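# Wind a cable once around a held reel's hub

## Task

Using one gripper closed on the reel, pin the cable under one of that gripper's fingers at a point close to one cable end, then wrap the cable a single full turn around the reel's hub, keeping it within roughly one cable thickness of the hub along almost the whole turn. Declare completion only when that single grip keeps the reel still and lifted well above the table, while the other arm has an empty gripper, is away from both reel and cable, and touches the holding arm lightly at most.

## Robot and tools

Robot: two arms, left_arm and right_arm, each a six-joint arm ending in a two-finger parallel gripper with a wrist camera. The names are labels only; left_arm sits on the +y side. Bases in the scene frame: left_arm at (-0.041, +0.290, 0) m, quat_wxyz (+0.998, 0, 0, +0.065); right_arm at (+0.046, -0.298, 0) m, quat_wxyz (+0.996, 0, 0, -0.094).

Frame: one shared scene frame. Origin on the table surface midway between the arms, +z up, +x out across the table. Gripper axes: fingers point along the gripper's +z, and they open and close along its y. end_effector_position is the pinch point between the pads, about 1 cm short of the fingertips. Joint ranges (rad), base to hand: waist -2.618 to 3.054, shoulder 0.000 to 3.142, elbow 0.000 to 3.142, wrist pitch -1.571 to 1.571, wrist yaw -1.571 to 1.571, wrist roll -2.094 to 2.094.

The row: every motion command uses rows of 16 plain numbers covering both arms, even if one arm is meant to stay still. First 8 are left_arm, next 8 right_arm, each as x, y, z, qw, qx, qy, qz, opening. x, y, z is an absolute target in metres for that gripper's end_effector_position; qw..qz is an absolute target orientation (w first), both in the scene frame. So a row is a pair of poses, not offsets. Opening runs from -1 (closed) to +1 (fully open, 0.094 m). A target more than 0.6 m from the arm's last reported position along any of its gripper's axes gets the call refused, and nothing is sent. Each control step, the commanded pose is clipped to within 70 mm and 16 degrees of the measured pose; the controller favours position over orientation when both cannot be met. Arms tend to stop a centimetre or more off, usually low. To hold an arm still, resend its exact last reported position, a fixed quaternion you chose earlier (not the drifting reported one), and its intended opening.

Tools:
- execute_actions {actions, pictures}: actions is a list with zero or one item. Empty list: just report the state. {"rows": [...], "steps": n}: up to 15 rows, n at most 15 control steps of 1/30 s; one row per step, last row repeated if short; steps defaults to 15. {"steps": n} alone: a wait of up to 300 steps counted from the previous result, with your thinking time included. pictures toggles camera images (on by default).
- move {target, speed}: target is one 16-number row as above (absolute poses for both arms). Each gripper travels in a straight line toward its pose, both finishing together, taking 0.5 to 10 s; anything longer is cut at 10 s. speed is in m/s, 0.002 to 0.5, default 0.25; rotation is capped at twice that in rad/s. The opening is sent when the move starts. Paths ignore obstacles and the other arm, and grippers may lag, wander or overshoot the speed, mainly near full reach. Faster contact hits harder, and aiming further past a contact presses harder.
- wait {seconds}: 0 to 10 s with no new command.
- zoom_image {camera, region}: camera is one of cam_head_left, cam_head_right, cam_high, cam_low, cam_left_wrist, cam_right_wrist; region [x0, y0, x1, y1] in pixels (origin top-left, each image 504x504), at most 504 by 504.
- read_manual {section}: only "licences"; moves nothing.


Results: a state line `left_arm: …` | `right_arm: …` with each gripper's position and quat_wxyz (reported position may be off, more so far out). grip_measured gives finger opening on the command scale; the final Joint positions value is opening in metres. Readings may be off about 1 mm per gripper, consistently. "pose unreachable" means the clearance check altered or blocked that arm's command; HELD marks steps where some of your row was not sent. A "Hand target" line shows where each gripper is being driven. move adds a "move:" line: done, off_target, moving, held or fault, plus limits (paced = pose clipped; held = some steps blocked, after which the arm may jump fast) and each gripper's distance to its pose. If only one arm is named, the other finished at rest. FAULT or OVER-TEMPERATURE FAULT lines mean an arm stopped. MOTOR HOT warns from 75 °C; at 90 °C the arm halts 10 s, at 100 °C it goes limp and drops.

Timing: the simulation keeps running while you think and write; after an action each arm only continues to its last clipped pose, so check the result and send the rest.

Gripping: command an opening below grip_measured to hold; about 0.03 below is firm, less is gentler. Pads push roughly 50 to 62 N, less on parts under about 2 mm thick.

Avoid: dropping or knocking anything off the table (fails the task), arm-to-arm collisions or pressing (can end the scene), slams, slips and hard pushes. Loose objects may occasionally get nudged by outside disturbances.

Each tool is called after "Call:" by a JSON object that holds its "method" and its "body", one argument or row to a line.

## Session

Call:
{"method": "execute_actions", "body": {
  "actions": []
}}

Scene clock: 0.00 s of 6000.00 s.
left_arm: end_effector_position=(+0.2505, +0.4777, +0.3242) grip_measured=+1.000 end_effector_quat_wxyz=(+0.698, -0.231, +0.657, +0.169) | right_arm: end_effector_position=(+0.3707, -0.1261, +0.2612) grip_measured=+1.000 end_effector_quat_wxyz=(+0.485, -0.066, +0.854, +0.175)
Joint positions: left_arm=[ 0.434  0.85   0.608  0.273 -0.012 -0.101  0.094] | right_arm=[ 0.72   1.087  0.947 -0.349  0.095  0.319  0.094]
Joint velocities: left_arm=[-0.002 -0.022  0.012  0.051 -0.051 -0.051  0.   ] | right_arm=[ 0.002 -0.012  0.002  0.037  0.022  0.007  0.   ]
Motor temperatures (°C, as the motors report them): left_arm=[27 29 29 29 28 28] | right_arm=[29 27 27 26 29 28]
Hand target (left_arm): +0.249, +0.477, +0.331; +0.703, -0.229, +0.651, +0.170
Hand target (right_arm): +0.370, -0.127, +0.265; +0.488, -0.066, +0.852, +0.175

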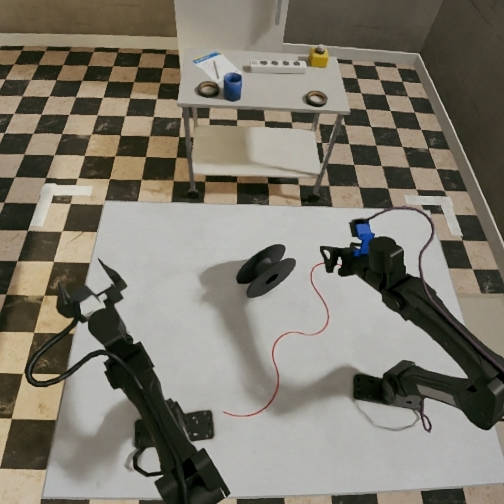

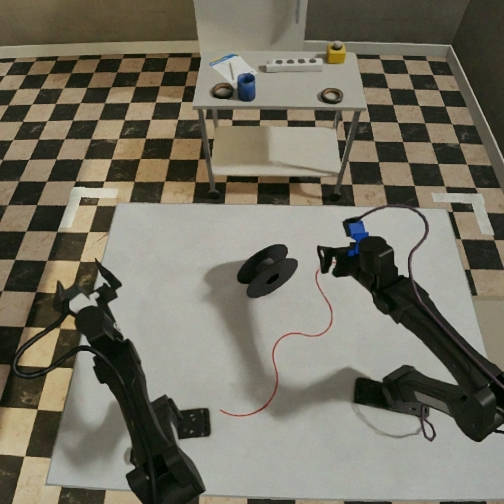

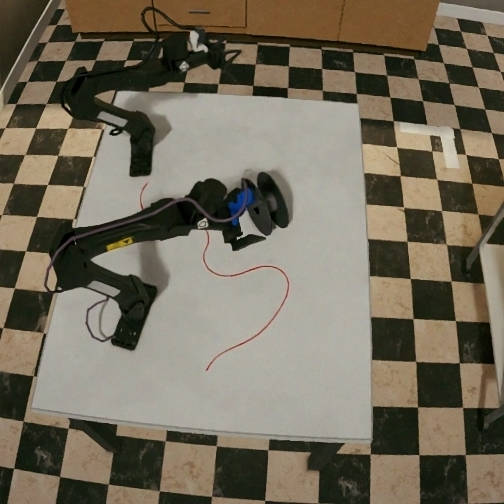

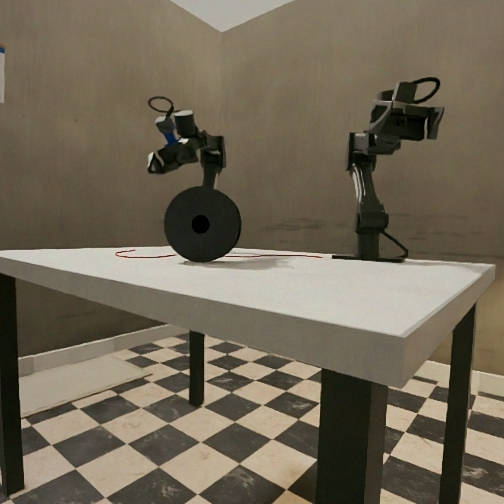

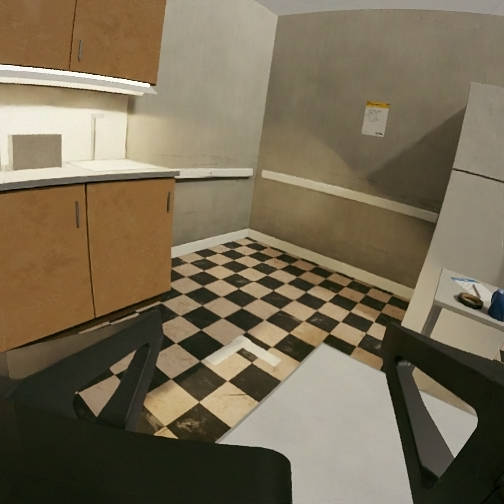

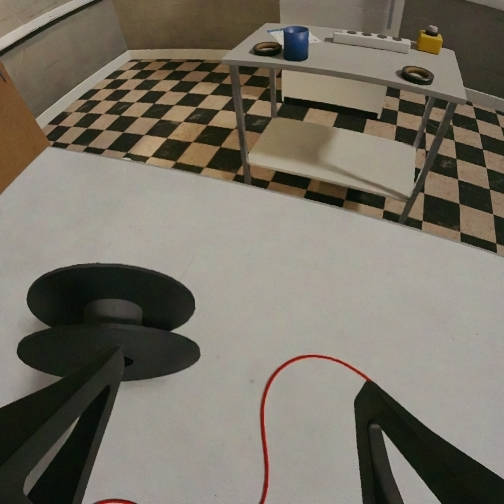

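Call:
{"method": "zoom_image", "body": {
  "camera": "cam_head_left",
  "region": [200, 220, 340, 320]
}}

Call:
{"method": "zoom_image", "body": {
  "camera": "cam_low",
  "region": [100, 170, 340, 280]
}}

Call:
{"method": "zoom_image", "body": {
  "camera": "cam_high",
  "region": [120, 150, 320, 390]
}}

Region (200, 220, 340, 320) of cam_head_left's 504x504 image, scaled by 3.600, with more detail than that image has; it fills the top 360 rows of this view, and the rest is white.

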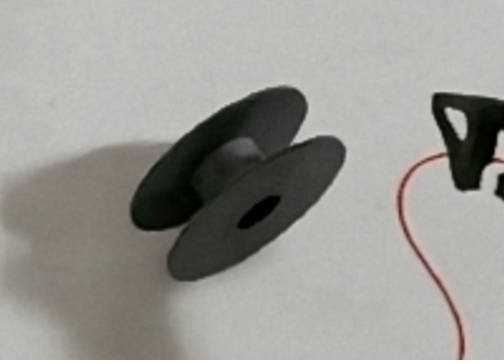

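Region (100, 170, 340, 280) of cam_low's 504x504 image, scaled by 2.100, with more detail than that image has; it fills the top 231 rows of this view, and the rest is white.

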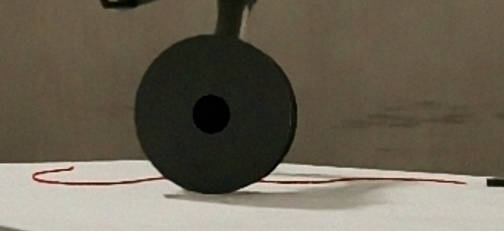

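Region (120, 150, 320, 390) of cam_high's 504x504 image, scaled by 2.100, with more detail than that image has.

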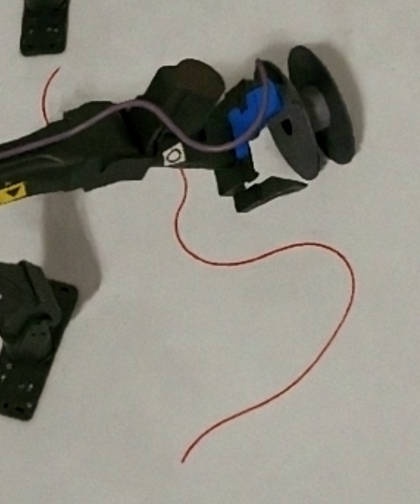

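Call:
{"method": "move", "body": {
  "target": [0.2,0.3,0.25,0.698,-0.231,0.657,0.169,1,0.32,-0.36,0.16,0,-0.446,0.895,0,1]
}}

Scene clock: 35.50 s of 6000.00 s.
left_arm: end_effector_position=(+0.1959, +0.3016, +0.2562) grip_measured=+1.000 end_effector_quat_wxyz=(+0.700, -0.238, +0.653, +0.164) | right_arm: end_effector_position=(+0.3201, -0.3569, +0.1515) grip_measured=+1.000 end_effector_quat_wxyz=(-0.005, -0.451, +0.892, -0.002)
Joint positions: left_arm=[-0.914  0.604  0.244  0.526 -1.361  0.044  0.094] | right_arm=[-0.021  1.608  1.437 -1.405  0.008 -1.146  0.094]
Joint velocities: left_arm=[ 0.002  0.007 -0.027  0.081 -0.051  0.081  0.   ] | right_arm=[-0.022 -0.007 -0.002 -0.022  0.007 -0.007  0.   ]
Motor temperatures (°C, as the motors report them): left_arm=[27 29 31 33 28 28] | right_arm=[29 27 29 30 29 28]
Hand target (left_arm): +0.196, +0.299, +0.251; +0.698, -0.230, +0.657, +0.170
Hand target (right_arm): +0.322, -0.360, +0.156; -0.004, -0.451, +0.892, -0.004
Off the commanded pose (left_arm): 0.008 m, 1 deg.
Off the commanded pose (right_arm): 0.009 m, 1 deg.
After step 180, 26.20 s passed at rest.
move: done
camera_calibration (this result's frames):
cam_left_wrist: T_world_to_cam=[[0.579136, -0.802863, 0.141467, 0.105129], [-0.215949, -0.318413, -0.923027, 0.40735], [0.786109, 0.504008, -0.357782, -0.0976831], [0, 0, 0, 1]] pos_world=[0.103873, 0.263343, 0.326174]
cam_right_wrist: T_world_to_cam=[[0.90254, -0.430605, 0.000704178, -0.444439], [-0.383764, -0.803618, 0.454889, -0.185666], [-0.195312, -0.410826, -0.890548, 0.153459], [0, 0, 0, 1]] pos_world=[0.359845, -0.277538, 0.221433]

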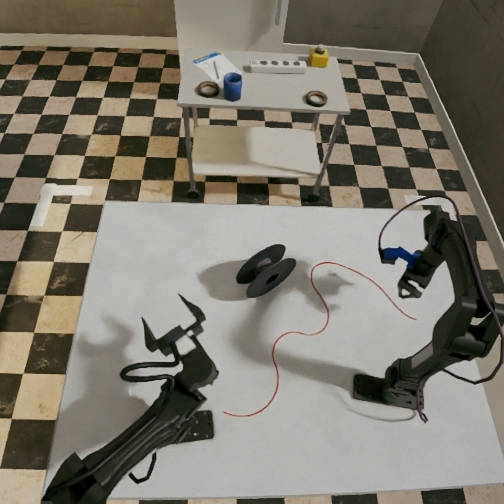

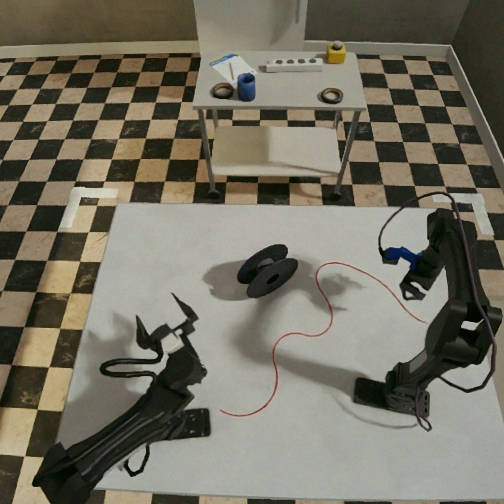

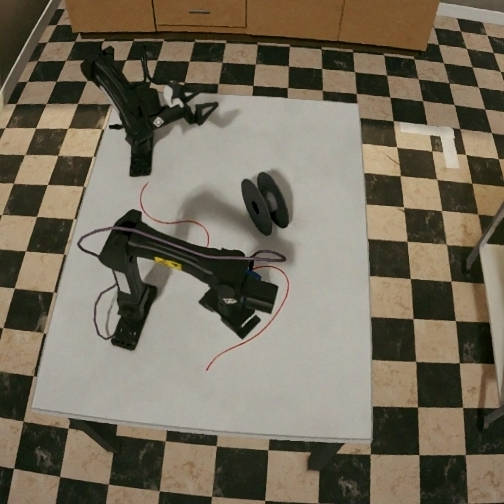

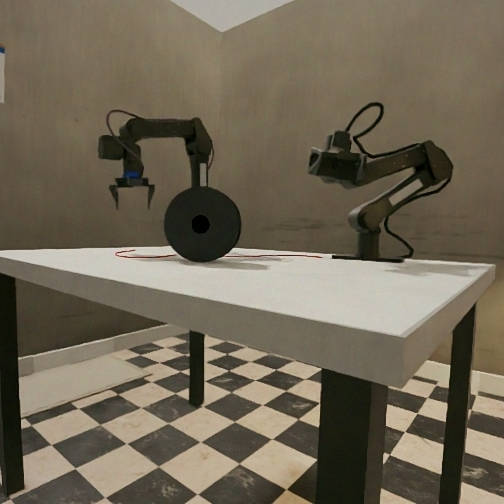

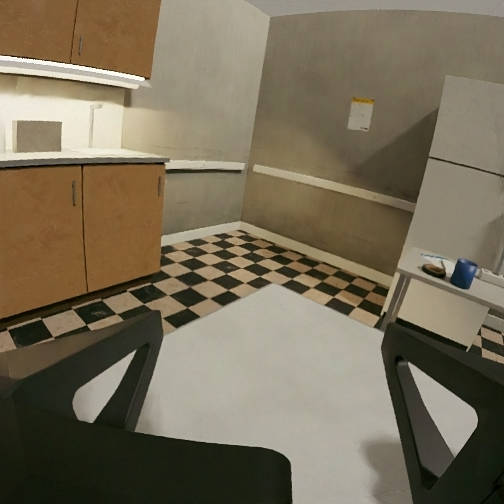

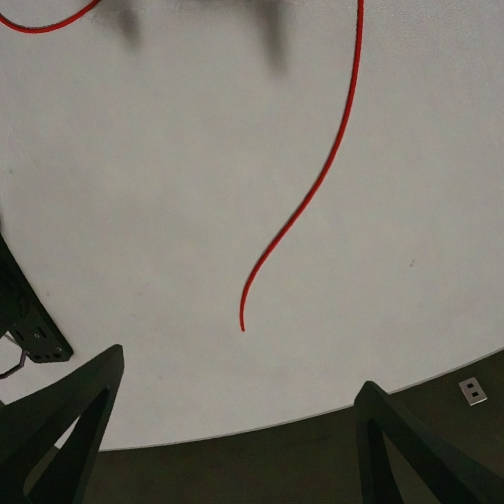

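Call:
{"method": "move", "body": {
  "target": [0.27,0.22,0.17,0.522,0.34,0.745,-0.238,1,0.365,-0.362,0.016,0,-0.38,0.925,0,0.2]
}}

Scene clock: 44.57 s of 6000.00 s.
left_arm: end_effector_position=(+0.2633, +0.2187, +0.1620) grip_measured=+1.000 end_effector_quat_wxyz=(+0.520, +0.332, +0.750, -0.239) | right_arm: end_effector_position=(+0.3705, -0.3678, +0.0237) grip_measured=+0.203 end_effector_quat_wxyz=(+0.005, -0.379, +0.925, -0.009)
Joint positions: left_arm=[ 0.139  1.148  0.54  -0.091  1.004  0.602  0.094] | right_arm=[-0.021  1.861  1.215 -0.907  0.009 -0.988  0.056]
Joint velocities: left_arm=[ 0.012  0.007 -0.027 -0.066  0.11   0.051  0.   ] | right_arm=[-0.012 -0.017 -0.012  0.051  0.007 -0.022  0.   ]
Motor temperatures (°C, as the motors report them): left_arm=[27 29 31 33 28 28] | right_arm=[29 28 29 29 29 28]
Hand target (left_arm): +0.267, +0.221, +0.170; +0.523, +0.335, +0.746, -0.241
Hand target (right_arm): +0.367, -0.362, +0.017; -0.000, -0.380, +0.925, +0.000
Off the commanded pose (left_arm): 0.011 m, 1 deg.
Off the commanded pose (right_arm): 0.011 m, 1 deg.
move: off_target (left_arm, right_arm)
camera_calibration (this result's frames):
cam_left_wrist: T_world_to_cam=[[-0.70997, -0.704034, 0.016708, 0.350812], [-0.489269, 0.476053, -0.730745, 0.17567], [0.506515, -0.526982, -0.682446, 0.209095], [0, 0, 0, 1]] pos_world=[0.229106, 0.273544, 0.265204]
cam_right_wrist: T_world_to_cam=[[0.823288, -0.567116, 0.0239863, -0.515889], [-0.516046, -0.730212, 0.447758, -0.0407678], [-0.236416, -0.381012, -0.893833, 0.071297], [0, 0, 0, 1]] pos_world=[0.420543, -0.295173, 0.094356]

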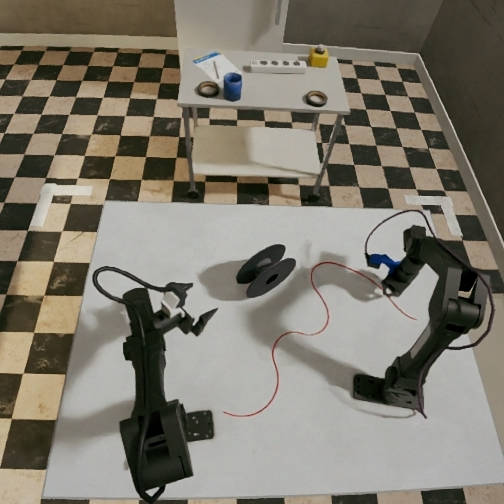

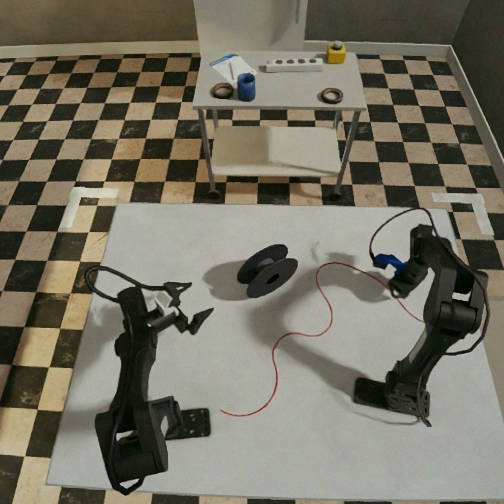

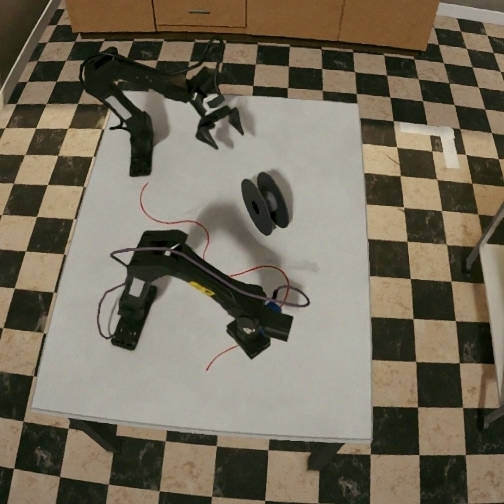

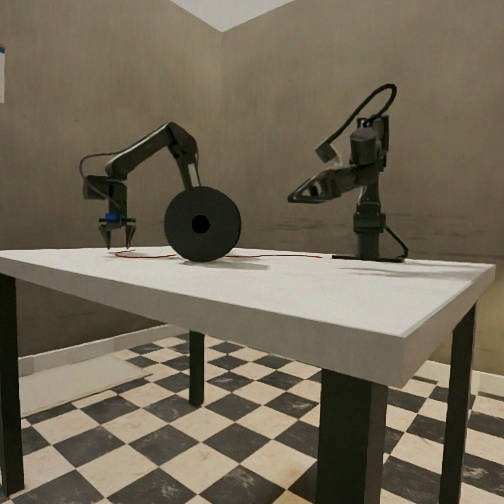

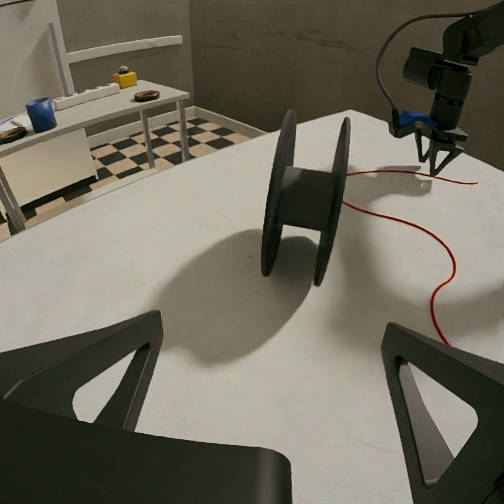

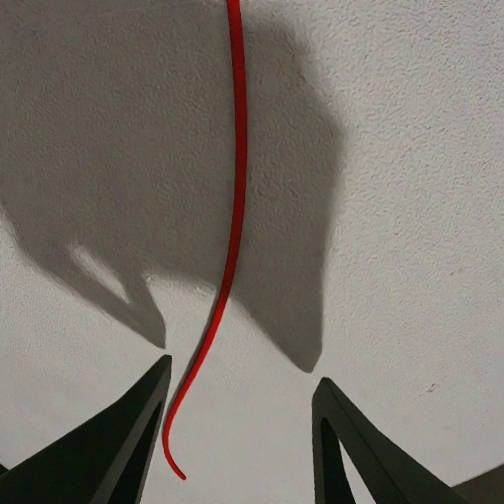

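Call:
{"method": "move", "body": {
  "target": [0.29,0.19,0.13,0.497,0.41,0.709,-0.287,1,0.36,-0.357,0.004,0,-0.38,0.925,0,0.2],
  "speed": 0.1
}}

Call:
{"method": "move", "body": {
  "target": [0.29,0.19,0.13,0.497,0.41,0.709,-0.287,1,0.36,-0.357,0.004,0,-0.38,0.925,0,-1]
}}

Call:
{"method": "move", "body": {
  "target": [0.29,0.19,0.13,0.497,0.41,0.709,-0.287,0.3,0.36,-0.2,0.27,0,-0.38,0.925,0,-1]
}}

Scene clock: 54.97 s of 6000.00 s.
left_arm: end_effector_position=(+0.2828, +0.1933, +0.1200) grip_measured=+1.000 end_effector_quat_wxyz=(+0.486, +0.396, +0.724, -0.287) | right_arm: end_effector_position=(+0.3674, -0.3656, +0.0156) grip_measured=+0.202 end_effector_quat_wxyz=(+0.005, -0.376, +0.927, -0.013)
Joint positions: left_arm=[ 0.057  1.452  0.607 -0.002  1.066  0.749  0.094] | right_arm=[-0.013  1.856  1.174 -0.865  0.016 -0.973  0.056]
Joint velocities: left_arm=[-0.017 -0.012  0.002 -0.051 -0.022  0.022  0.   ] | right_arm=[ 0.007 -0.002 -0.012  0.022  0.007 -0.007 -0.001]
Motor temperatures (°C, as the motors report them): left_arm=[27 29 31 32 28 28] | right_arm=[29 29 28 28 29 28]
Hand target (left_arm): +0.289, +0.190, +0.130; +0.497, +0.409, +0.709, -0.287
Hand target (right_arm): +0.360, -0.357, +0.004; +0.000, -0.380, +0.925, +0.000
Off the commanded pose (left_arm): 0.013 m, 3 deg.
Off the commanded pose (right_arm): 0.016 m, 2 deg.
After step 180, 2.93 s passed at rest.
move: off_target (left_arm, right_arm)
camera_calibration (this result's frames):
cam_left_wrist: T_world_to_cam=[[-0.822963, -0.567224, 0.0314602, 0.351228], [-0.413968, 0.560843, -0.716998, 0.12724], [0.389054, -0.603086, -0.696365, 0.206775], [0, 0, 0, 1]] pos_world=[0.261274, 0.252567, 0.224172]
cam_right_wrist: T_world_to_cam=[[0.818967, -0.572976, 0.0314793, -0.512543], [-0.523273, -0.723157, 0.450809, -0.0320058], [-0.235538, -0.38567, -0.892065, 0.0621211], [0, 0, 0, 1]] pos_world=[0.41764, -0.292862, 0.0859791]

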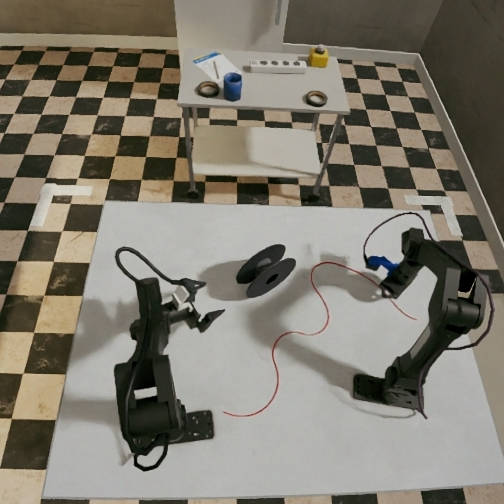

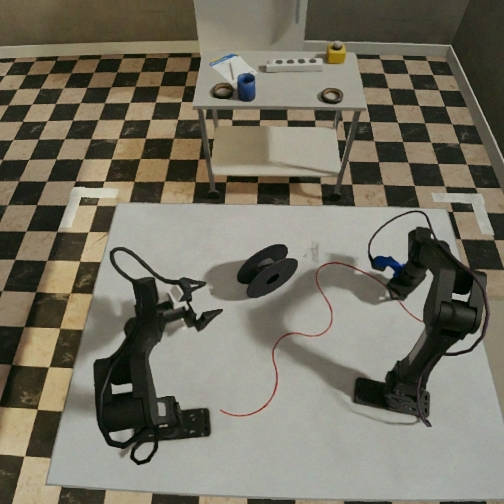

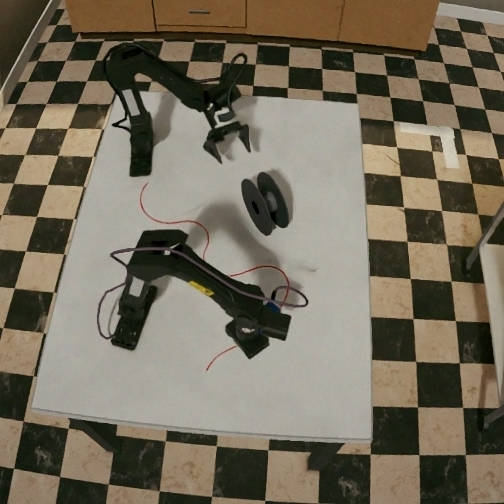

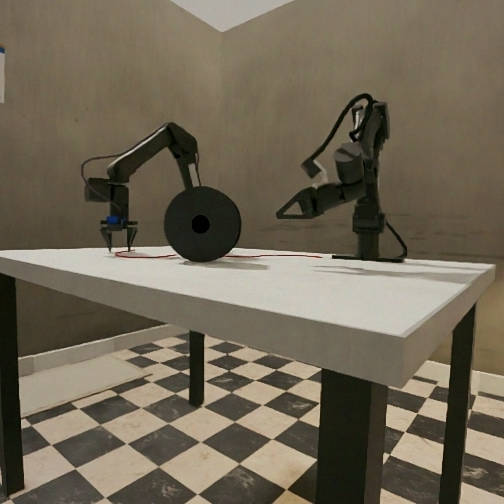

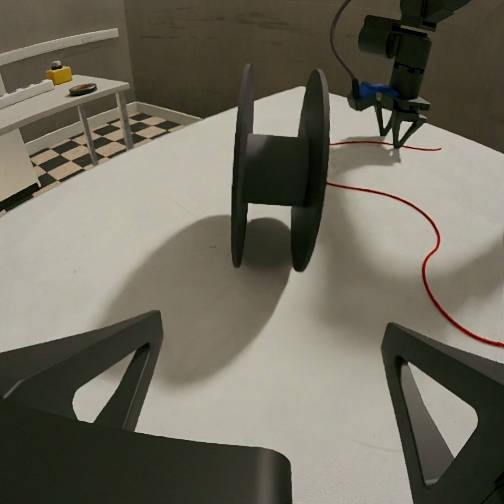

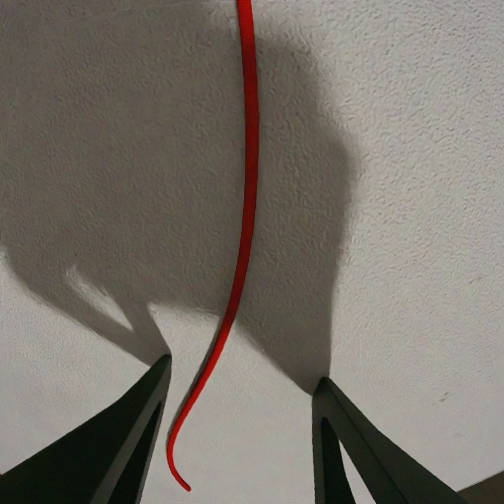

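Scene clock: 55.67 s of 6000.00 s.
left_arm: end_effector_position=(+0.2826, +0.1932, +0.1202) grip_measured=+1.000 end_effector_quat_wxyz=(+0.487, +0.398, +0.723, -0.286) | right_arm: end_effector_position=(+0.3681, -0.3662, +0.0154) grip_measured=-0.974 end_effector_quat_wxyz=(+0.007, -0.376, +0.927, -0.015)
Joint positions: left_arm=[ 0.057  1.452  0.607 -0.002  1.067  0.754  0.094] | right_arm=[-0.013  1.856  1.172 -0.86   0.018 -0.973  0.001]
Joint velocities: left_arm=[ 0.007 -0.012  0.012 -0.007  0.007  0.007  0.   ] | right_arm=[ 0.007 -0.002 -0.017 -0.037  0.007  0.066 -0.   ]
Motor temperatures (°C, as the motors report them): left_arm=[27 29 31 32 28 28] | right_arm=[29 29 28 28 29 28]
Hand target (left_arm): +0.289, +0.190, +0.130; +0.497, +0.410, +0.709, -0.287
Hand target (right_arm): +0.360, -0.357, +0.004; -0.000, -0.380, +0.925, +0.000
Off the commanded pose (left_arm): 0.013 m, 2 deg.
Off the commanded pose (right_arm): 0.017 m, 2 deg.
move: off_target (left_arm, right_arm)
camera_calibration (this result's frames):
cam_left_wrist: T_world_to_cam=[[-0.824588, -0.565057, 0.0276649, 0.351522], [-0.409687, 0.562702, -0.717999, 0.125954], [0.390144, -0.603387, -0.695494, 0.2065], [0, 0, 0, 1]] pos_world=[0.260898, 0.252355, 0.224329]
cam_right_wrist: T_world_to_cam=[[0.81881, -0.57292, 0.0362365, -0.513448], [-0.524962, -0.721736, 0.451123, -0.030808], [-0.232304, -0.388407, -0.891726, 0.0596978], [0, 0, 0, 1]] pos_world=[0.418111, -0.293213, 0.0857378]

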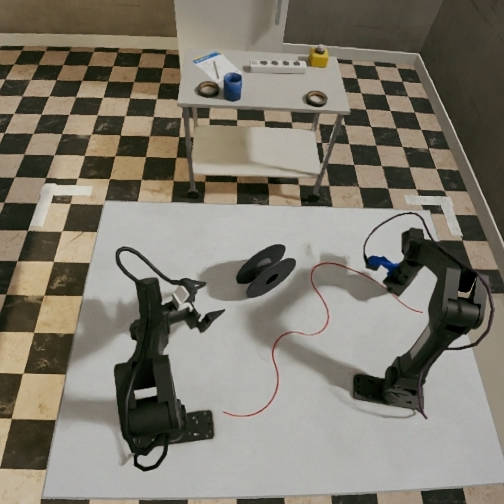

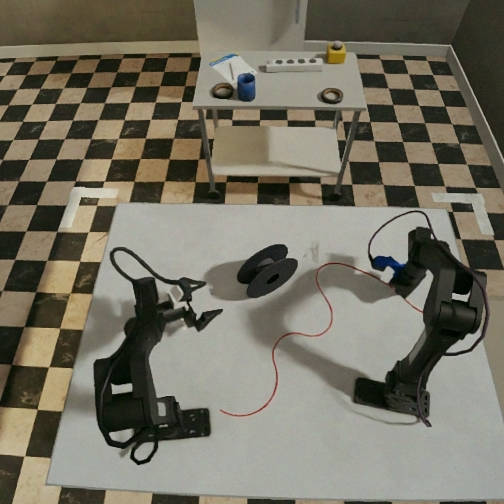

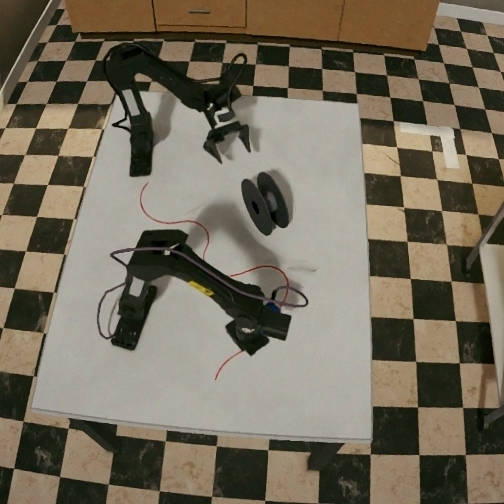

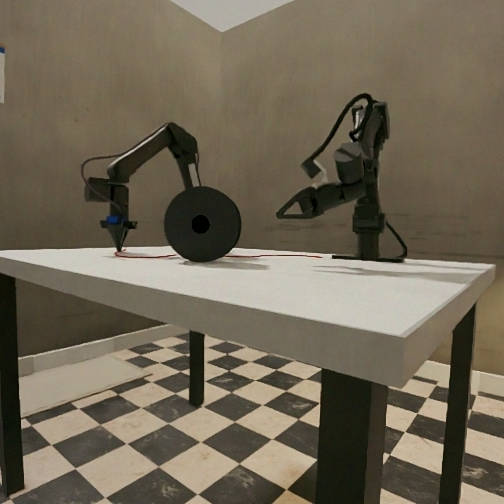

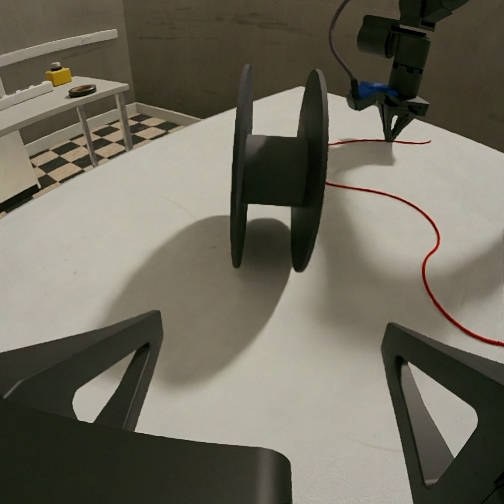

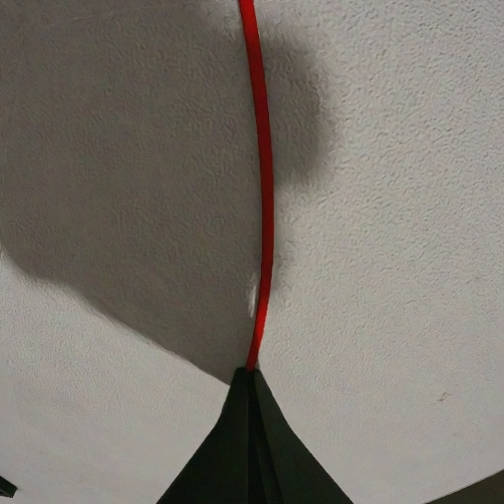

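Scene clock: 57.47 s of 6000.00 s.
left_arm: end_effector_position=(+0.2826, +0.1931, +0.1202) grip_measured=+0.303 end_effector_quat_wxyz=(+0.487, +0.398, +0.723, -0.286) | right_arm: end_effector_position=(+0.3583, -0.2018, +0.2656) grip_measured=-0.974 end_effector_quat_wxyz=(+0.142, -0.380, +0.914, -0.016)
Joint positions: left_arm=[ 0.057  1.452  0.607 -0.002  1.068  0.754  0.061] | right_arm=[ 0.489  1.63   1.894 -1.548  0.006 -0.489  0.001]
Joint velocities: left_arm=[ 0.017  0.012  0.002  0.007 -0.066 -0.037  0.   ] | right_arm=[ 0.007  0.002  0.002 -0.037 -0.081  0.007  0.002]
Motor temperatures (°C, as the motors report them): left_arm=[27 29 31 32 28 28] | right_arm=[29 29 28 28 29 28]
Hand target (left_arm): +0.289, +0.190, +0.130; +0.497, +0.410, +0.709, -0.287
Hand target (right_arm): +0.356, -0.199, +0.270; +0.146, -0.377, +0.915, -0.008
Off the commanded pose (left_arm): 0.013 m, 2 deg.
Off the commanded pose (right_arm): 0.005 m, 16 deg; orientation clipped at the last step of the last action.
joint sent to its limit (right arm) — the command would take joint 4 (wrist pitch) past its lower limit, so that joint was sent only as far as its limit.
move: off_target (left_arm, right_arm); limits=paced
camera_calibration (this result's frames):
cam_left_wrist: T_world_to_cam=[[-0.824818, -0.564733, 0.0274249, 0.351503], [-0.409209, 0.562791, -0.718202, 0.125867], [0.390158, -0.603609, -0.695294, 0.206535], [0, 0, 0, 1]] pos_world=[0.260851, 0.252335, 0.22436]
cam_right_wrist: T_world_to_cam=[[0.802859, -0.566607, 0.185402, -0.452975], [-0.596095, -0.767858, 0.23466, 0.0435184], [0.00940243, -0.298915, -0.954233, 0.29247], [0, 0, 0, 1]] pos_world=[0.386866, -0.135819, 0.352855]

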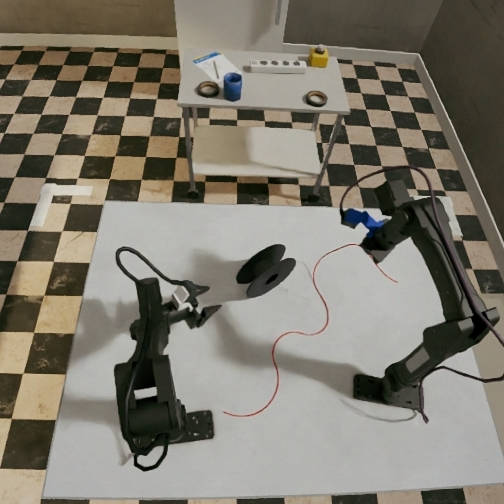

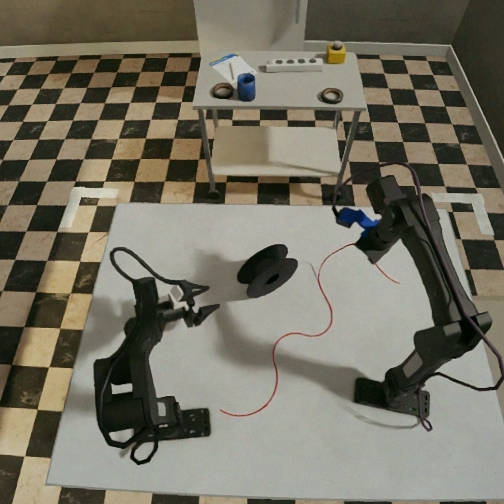

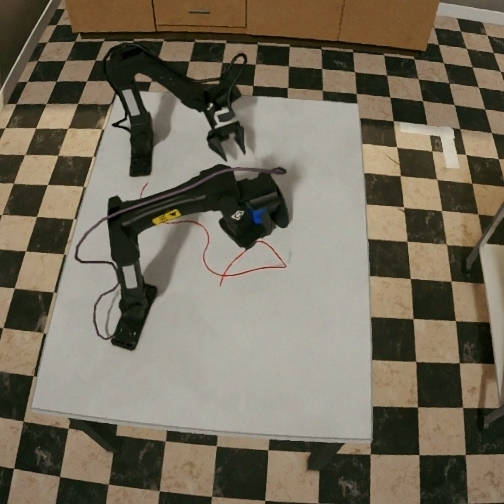

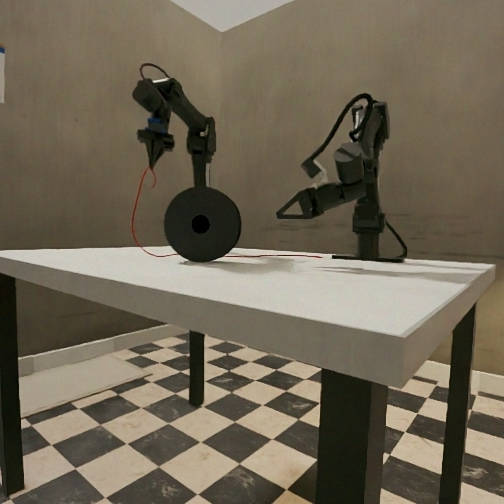

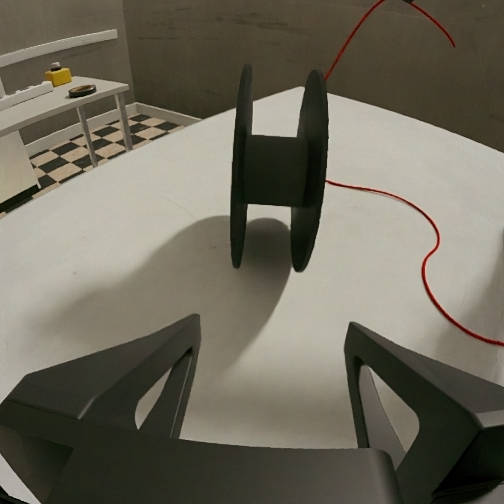

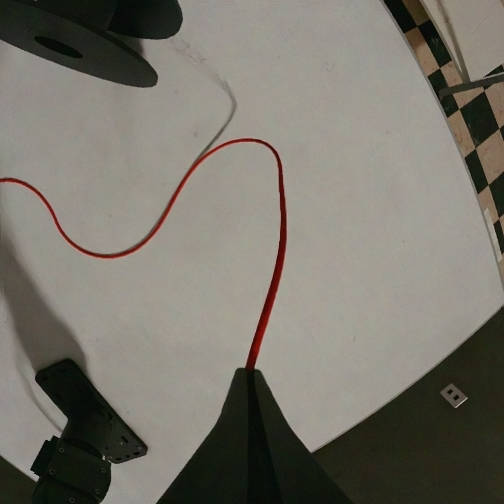

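Call:
{"method": "move", "body": {
  "target": [0.335,0.185,0.135,0.505,0.391,0.72,-0.274,0.5,0.45,-0.1,0.26,0,0.477,0.879,0,-1],
  "speed": 0.4
}}

Call:
{"method": "move", "body": {
  "target": [0.335,0.185,0.135,0.505,0.391,0.72,-0.274,0.5,0.40,0.02,0.24,0,0.477,0.879,0,-1],
  "speed": 0.12
}}

Scene clock: 68.20 s of 6000.00 s.
left_arm: end_effector_position=(+0.3265, +0.1869, +0.1266) grip_measured=+0.497 end_effector_quat_wxyz=(+0.496, +0.385, +0.728, -0.276) | right_arm: end_effector_position=(+0.4461, -0.0992, +0.2589) grip_measured=-0.975 end_effector_quat_wxyz=(+0.107, +0.461, +0.868, +0.149)
Joint positions: left_arm=[-0.002  1.572  0.712  0.141  1.001  0.614  0.07 ] | right_arm=[ 0.648  2.077  2.431 -1.556 -0.     1.435  0.001]
Joint velocities: left_arm=[ 0.002 -0.012  0.017 -0.066 -0.081 -0.007  0.   ] | right_arm=[ 0.002  0.002 -0.017  0.081  0.066 -0.007 -0.001]
Motor temperatures (°C, as the motors report them): left_arm=[27 29 31 32 28 28] | right_arm=[29 29 29 28 29 28]
Hand target (left_arm): +0.334, +0.184, +0.134; +0.504, +0.392, +0.720, -0.274
Hand target (right_arm): +0.450, -0.100, +0.261; +0.108, +0.466, +0.864, +0.154
Off the commanded pose (left_arm): 0.012 m, 2 deg.
Off the commanded pose (right_arm): 0.004 m, 21 deg; orientation clipped at the last step of the last action.
joint sent to its limit (right arm) — the command would take joint 4 (wrist pitch) past its lower limit, so that joint was sent only as far as its limit.
After step 180, 1.53 s passed at rest.
move: off_target (left_arm, right_arm); limits=paced
camera_calibration (this result's frames):
cam_left_wrist: T_world_to_cam=[[-0.802252, -0.596577, 0.0220612, 0.383254], [-0.425033, 0.544836, -0.722842, 0.160958], [0.419212, -0.589279, -0.690661, 0.17735], [0, 0, 0, 1]] pos_world=[0.301532, 0.245453, 0.230381]
cam_right_wrist: T_world_to_cam=[[-0.651894, -0.678766, -0.338098, 0.309311], [-0.758044, 0.571504, 0.314249, 0.360722], [-0.0200775, 0.46115, -0.887095, 0.387009], [0, 0, 0, 1]] pos_world=[0.482851, -0.174673, 0.334534]

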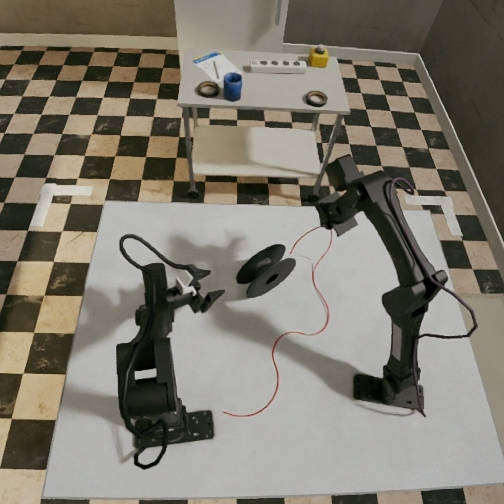

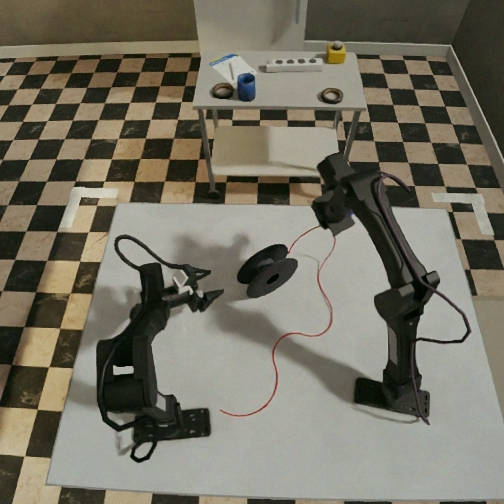

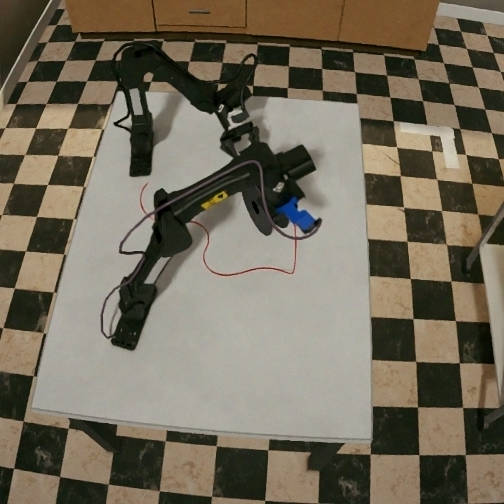

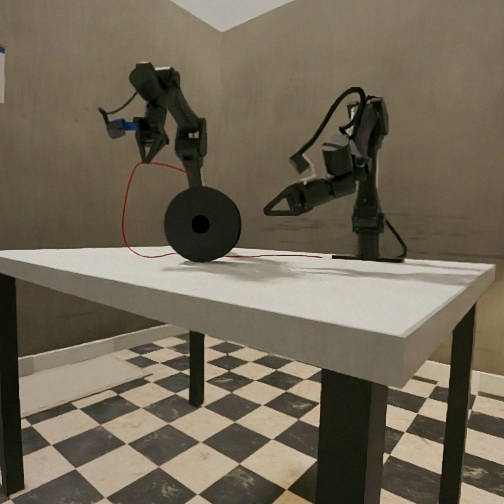

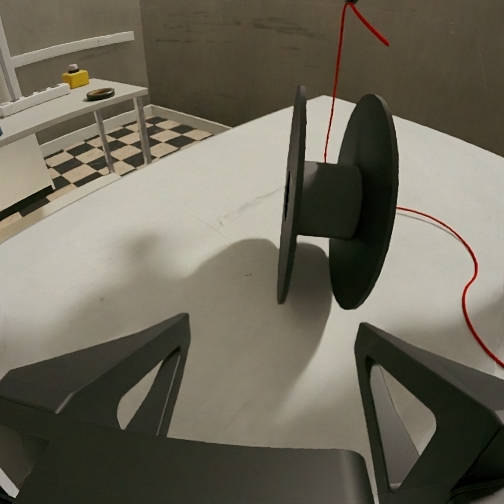

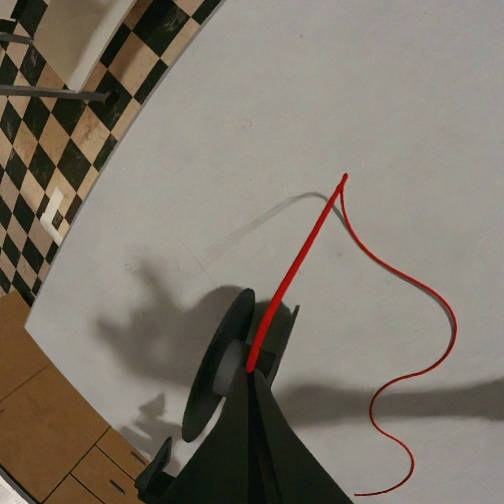

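Scene clock: 70.13 s of 6000.00 s.
left_arm: end_effector_position=(+0.3266, +0.1871, +0.1264) grip_measured=+0.497 end_effector_quat_wxyz=(+0.496, +0.384, +0.728, -0.275) | right_arm: end_effector_position=(+0.3990, +0.0171, +0.2383) grip_measured=-0.975 end_effector_quat_wxyz=(+0.059, +0.466, +0.867, +0.168)
Joint positions: left_arm=[-0.002  1.572  0.712  0.141  0.999  0.614  0.07 ] | right_arm=[ 0.914  2.2    2.543 -1.556 -0.005  1.713  0.001]
Joint velocities: left_arm=[ 0.002  0.007  0.012  0.007 -0.081 -0.037 -0.   ] | right_arm=[ 0.007  0.007  0.002  0.022 -0.037  0.081 -0.   ]
Motor temperatures (°C, as the motors report them): left_arm=[27 30 31 32 28 28] | right_arm=[29 29 29 28 29 28]
Hand target (left_arm): +0.334, +0.185, +0.135; +0.505, +0.391, +0.720, -0.274
Hand target (right_arm): +0.400, +0.020, +0.240; +0.058, +0.468, +0.865, +0.173
Off the commanded pose (left_arm): 0.012 m, 2 deg.
Off the commanded pose (right_arm): 0.004 m, 21 deg; orientation clipped at the last step of the last action.
joint sent to its limit (right arm) — the command would take joint 4 (wrist pitch) past its lower limit, so that joint was sent only as far as its limit.
move: off_target (left_arm, right_arm); limits=paced
camera_calibration (this result's frames):
cam_left_wrist: T_world_to_cam=[[-0.801392, -0.597755, 0.0214459, 0.383553], [-0.425931, 0.545125, -0.722095, 0.160934], [0.419946, -0.587816, -0.691461, 0.176852], [0, 0, 0, 1]] pos_world=[0.301654, 0.245498, 0.23027]
cam_right_wrist: T_world_to_cam=[[-0.669229, -0.656989, -0.347127, 0.359268], [-0.73854, 0.536693, 0.408067, 0.235491], [-0.0817945, 0.529458, -0.844384, 0.327507], [0, 0, 0, 1]] pos_world=[0.441141, -0.0637529, 0.305157]

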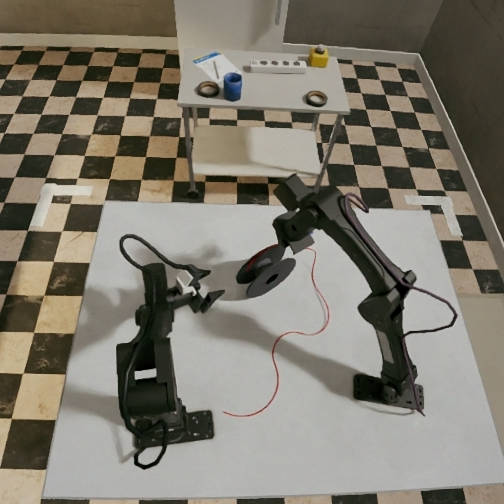

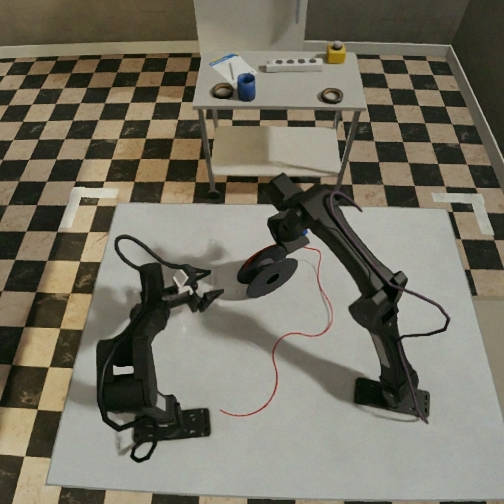

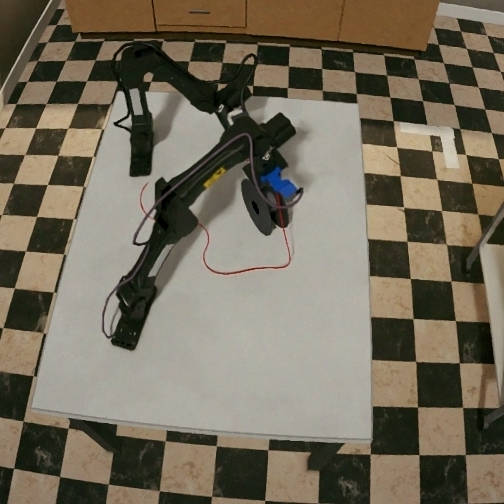

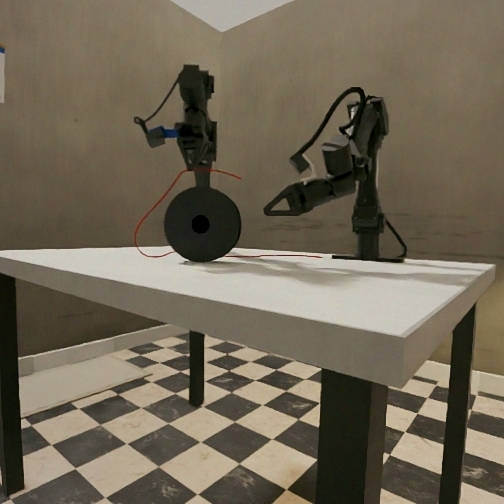

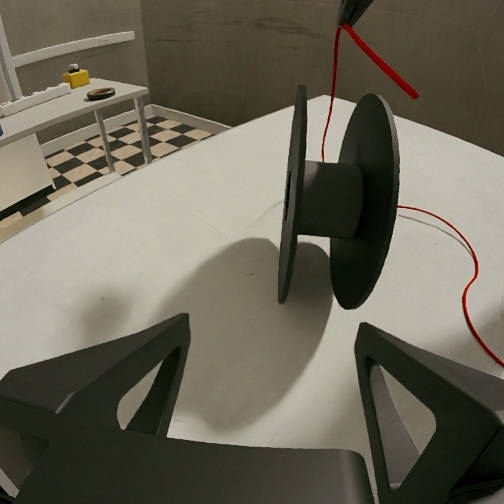

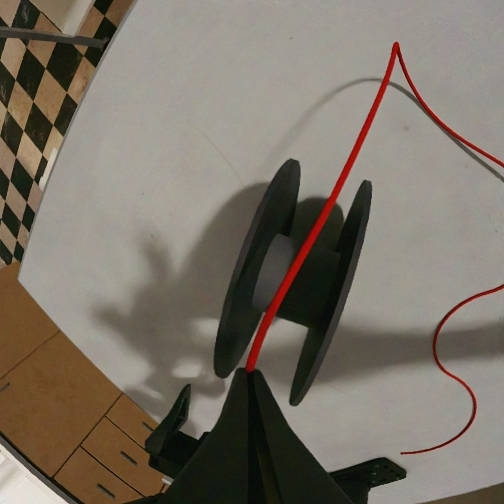

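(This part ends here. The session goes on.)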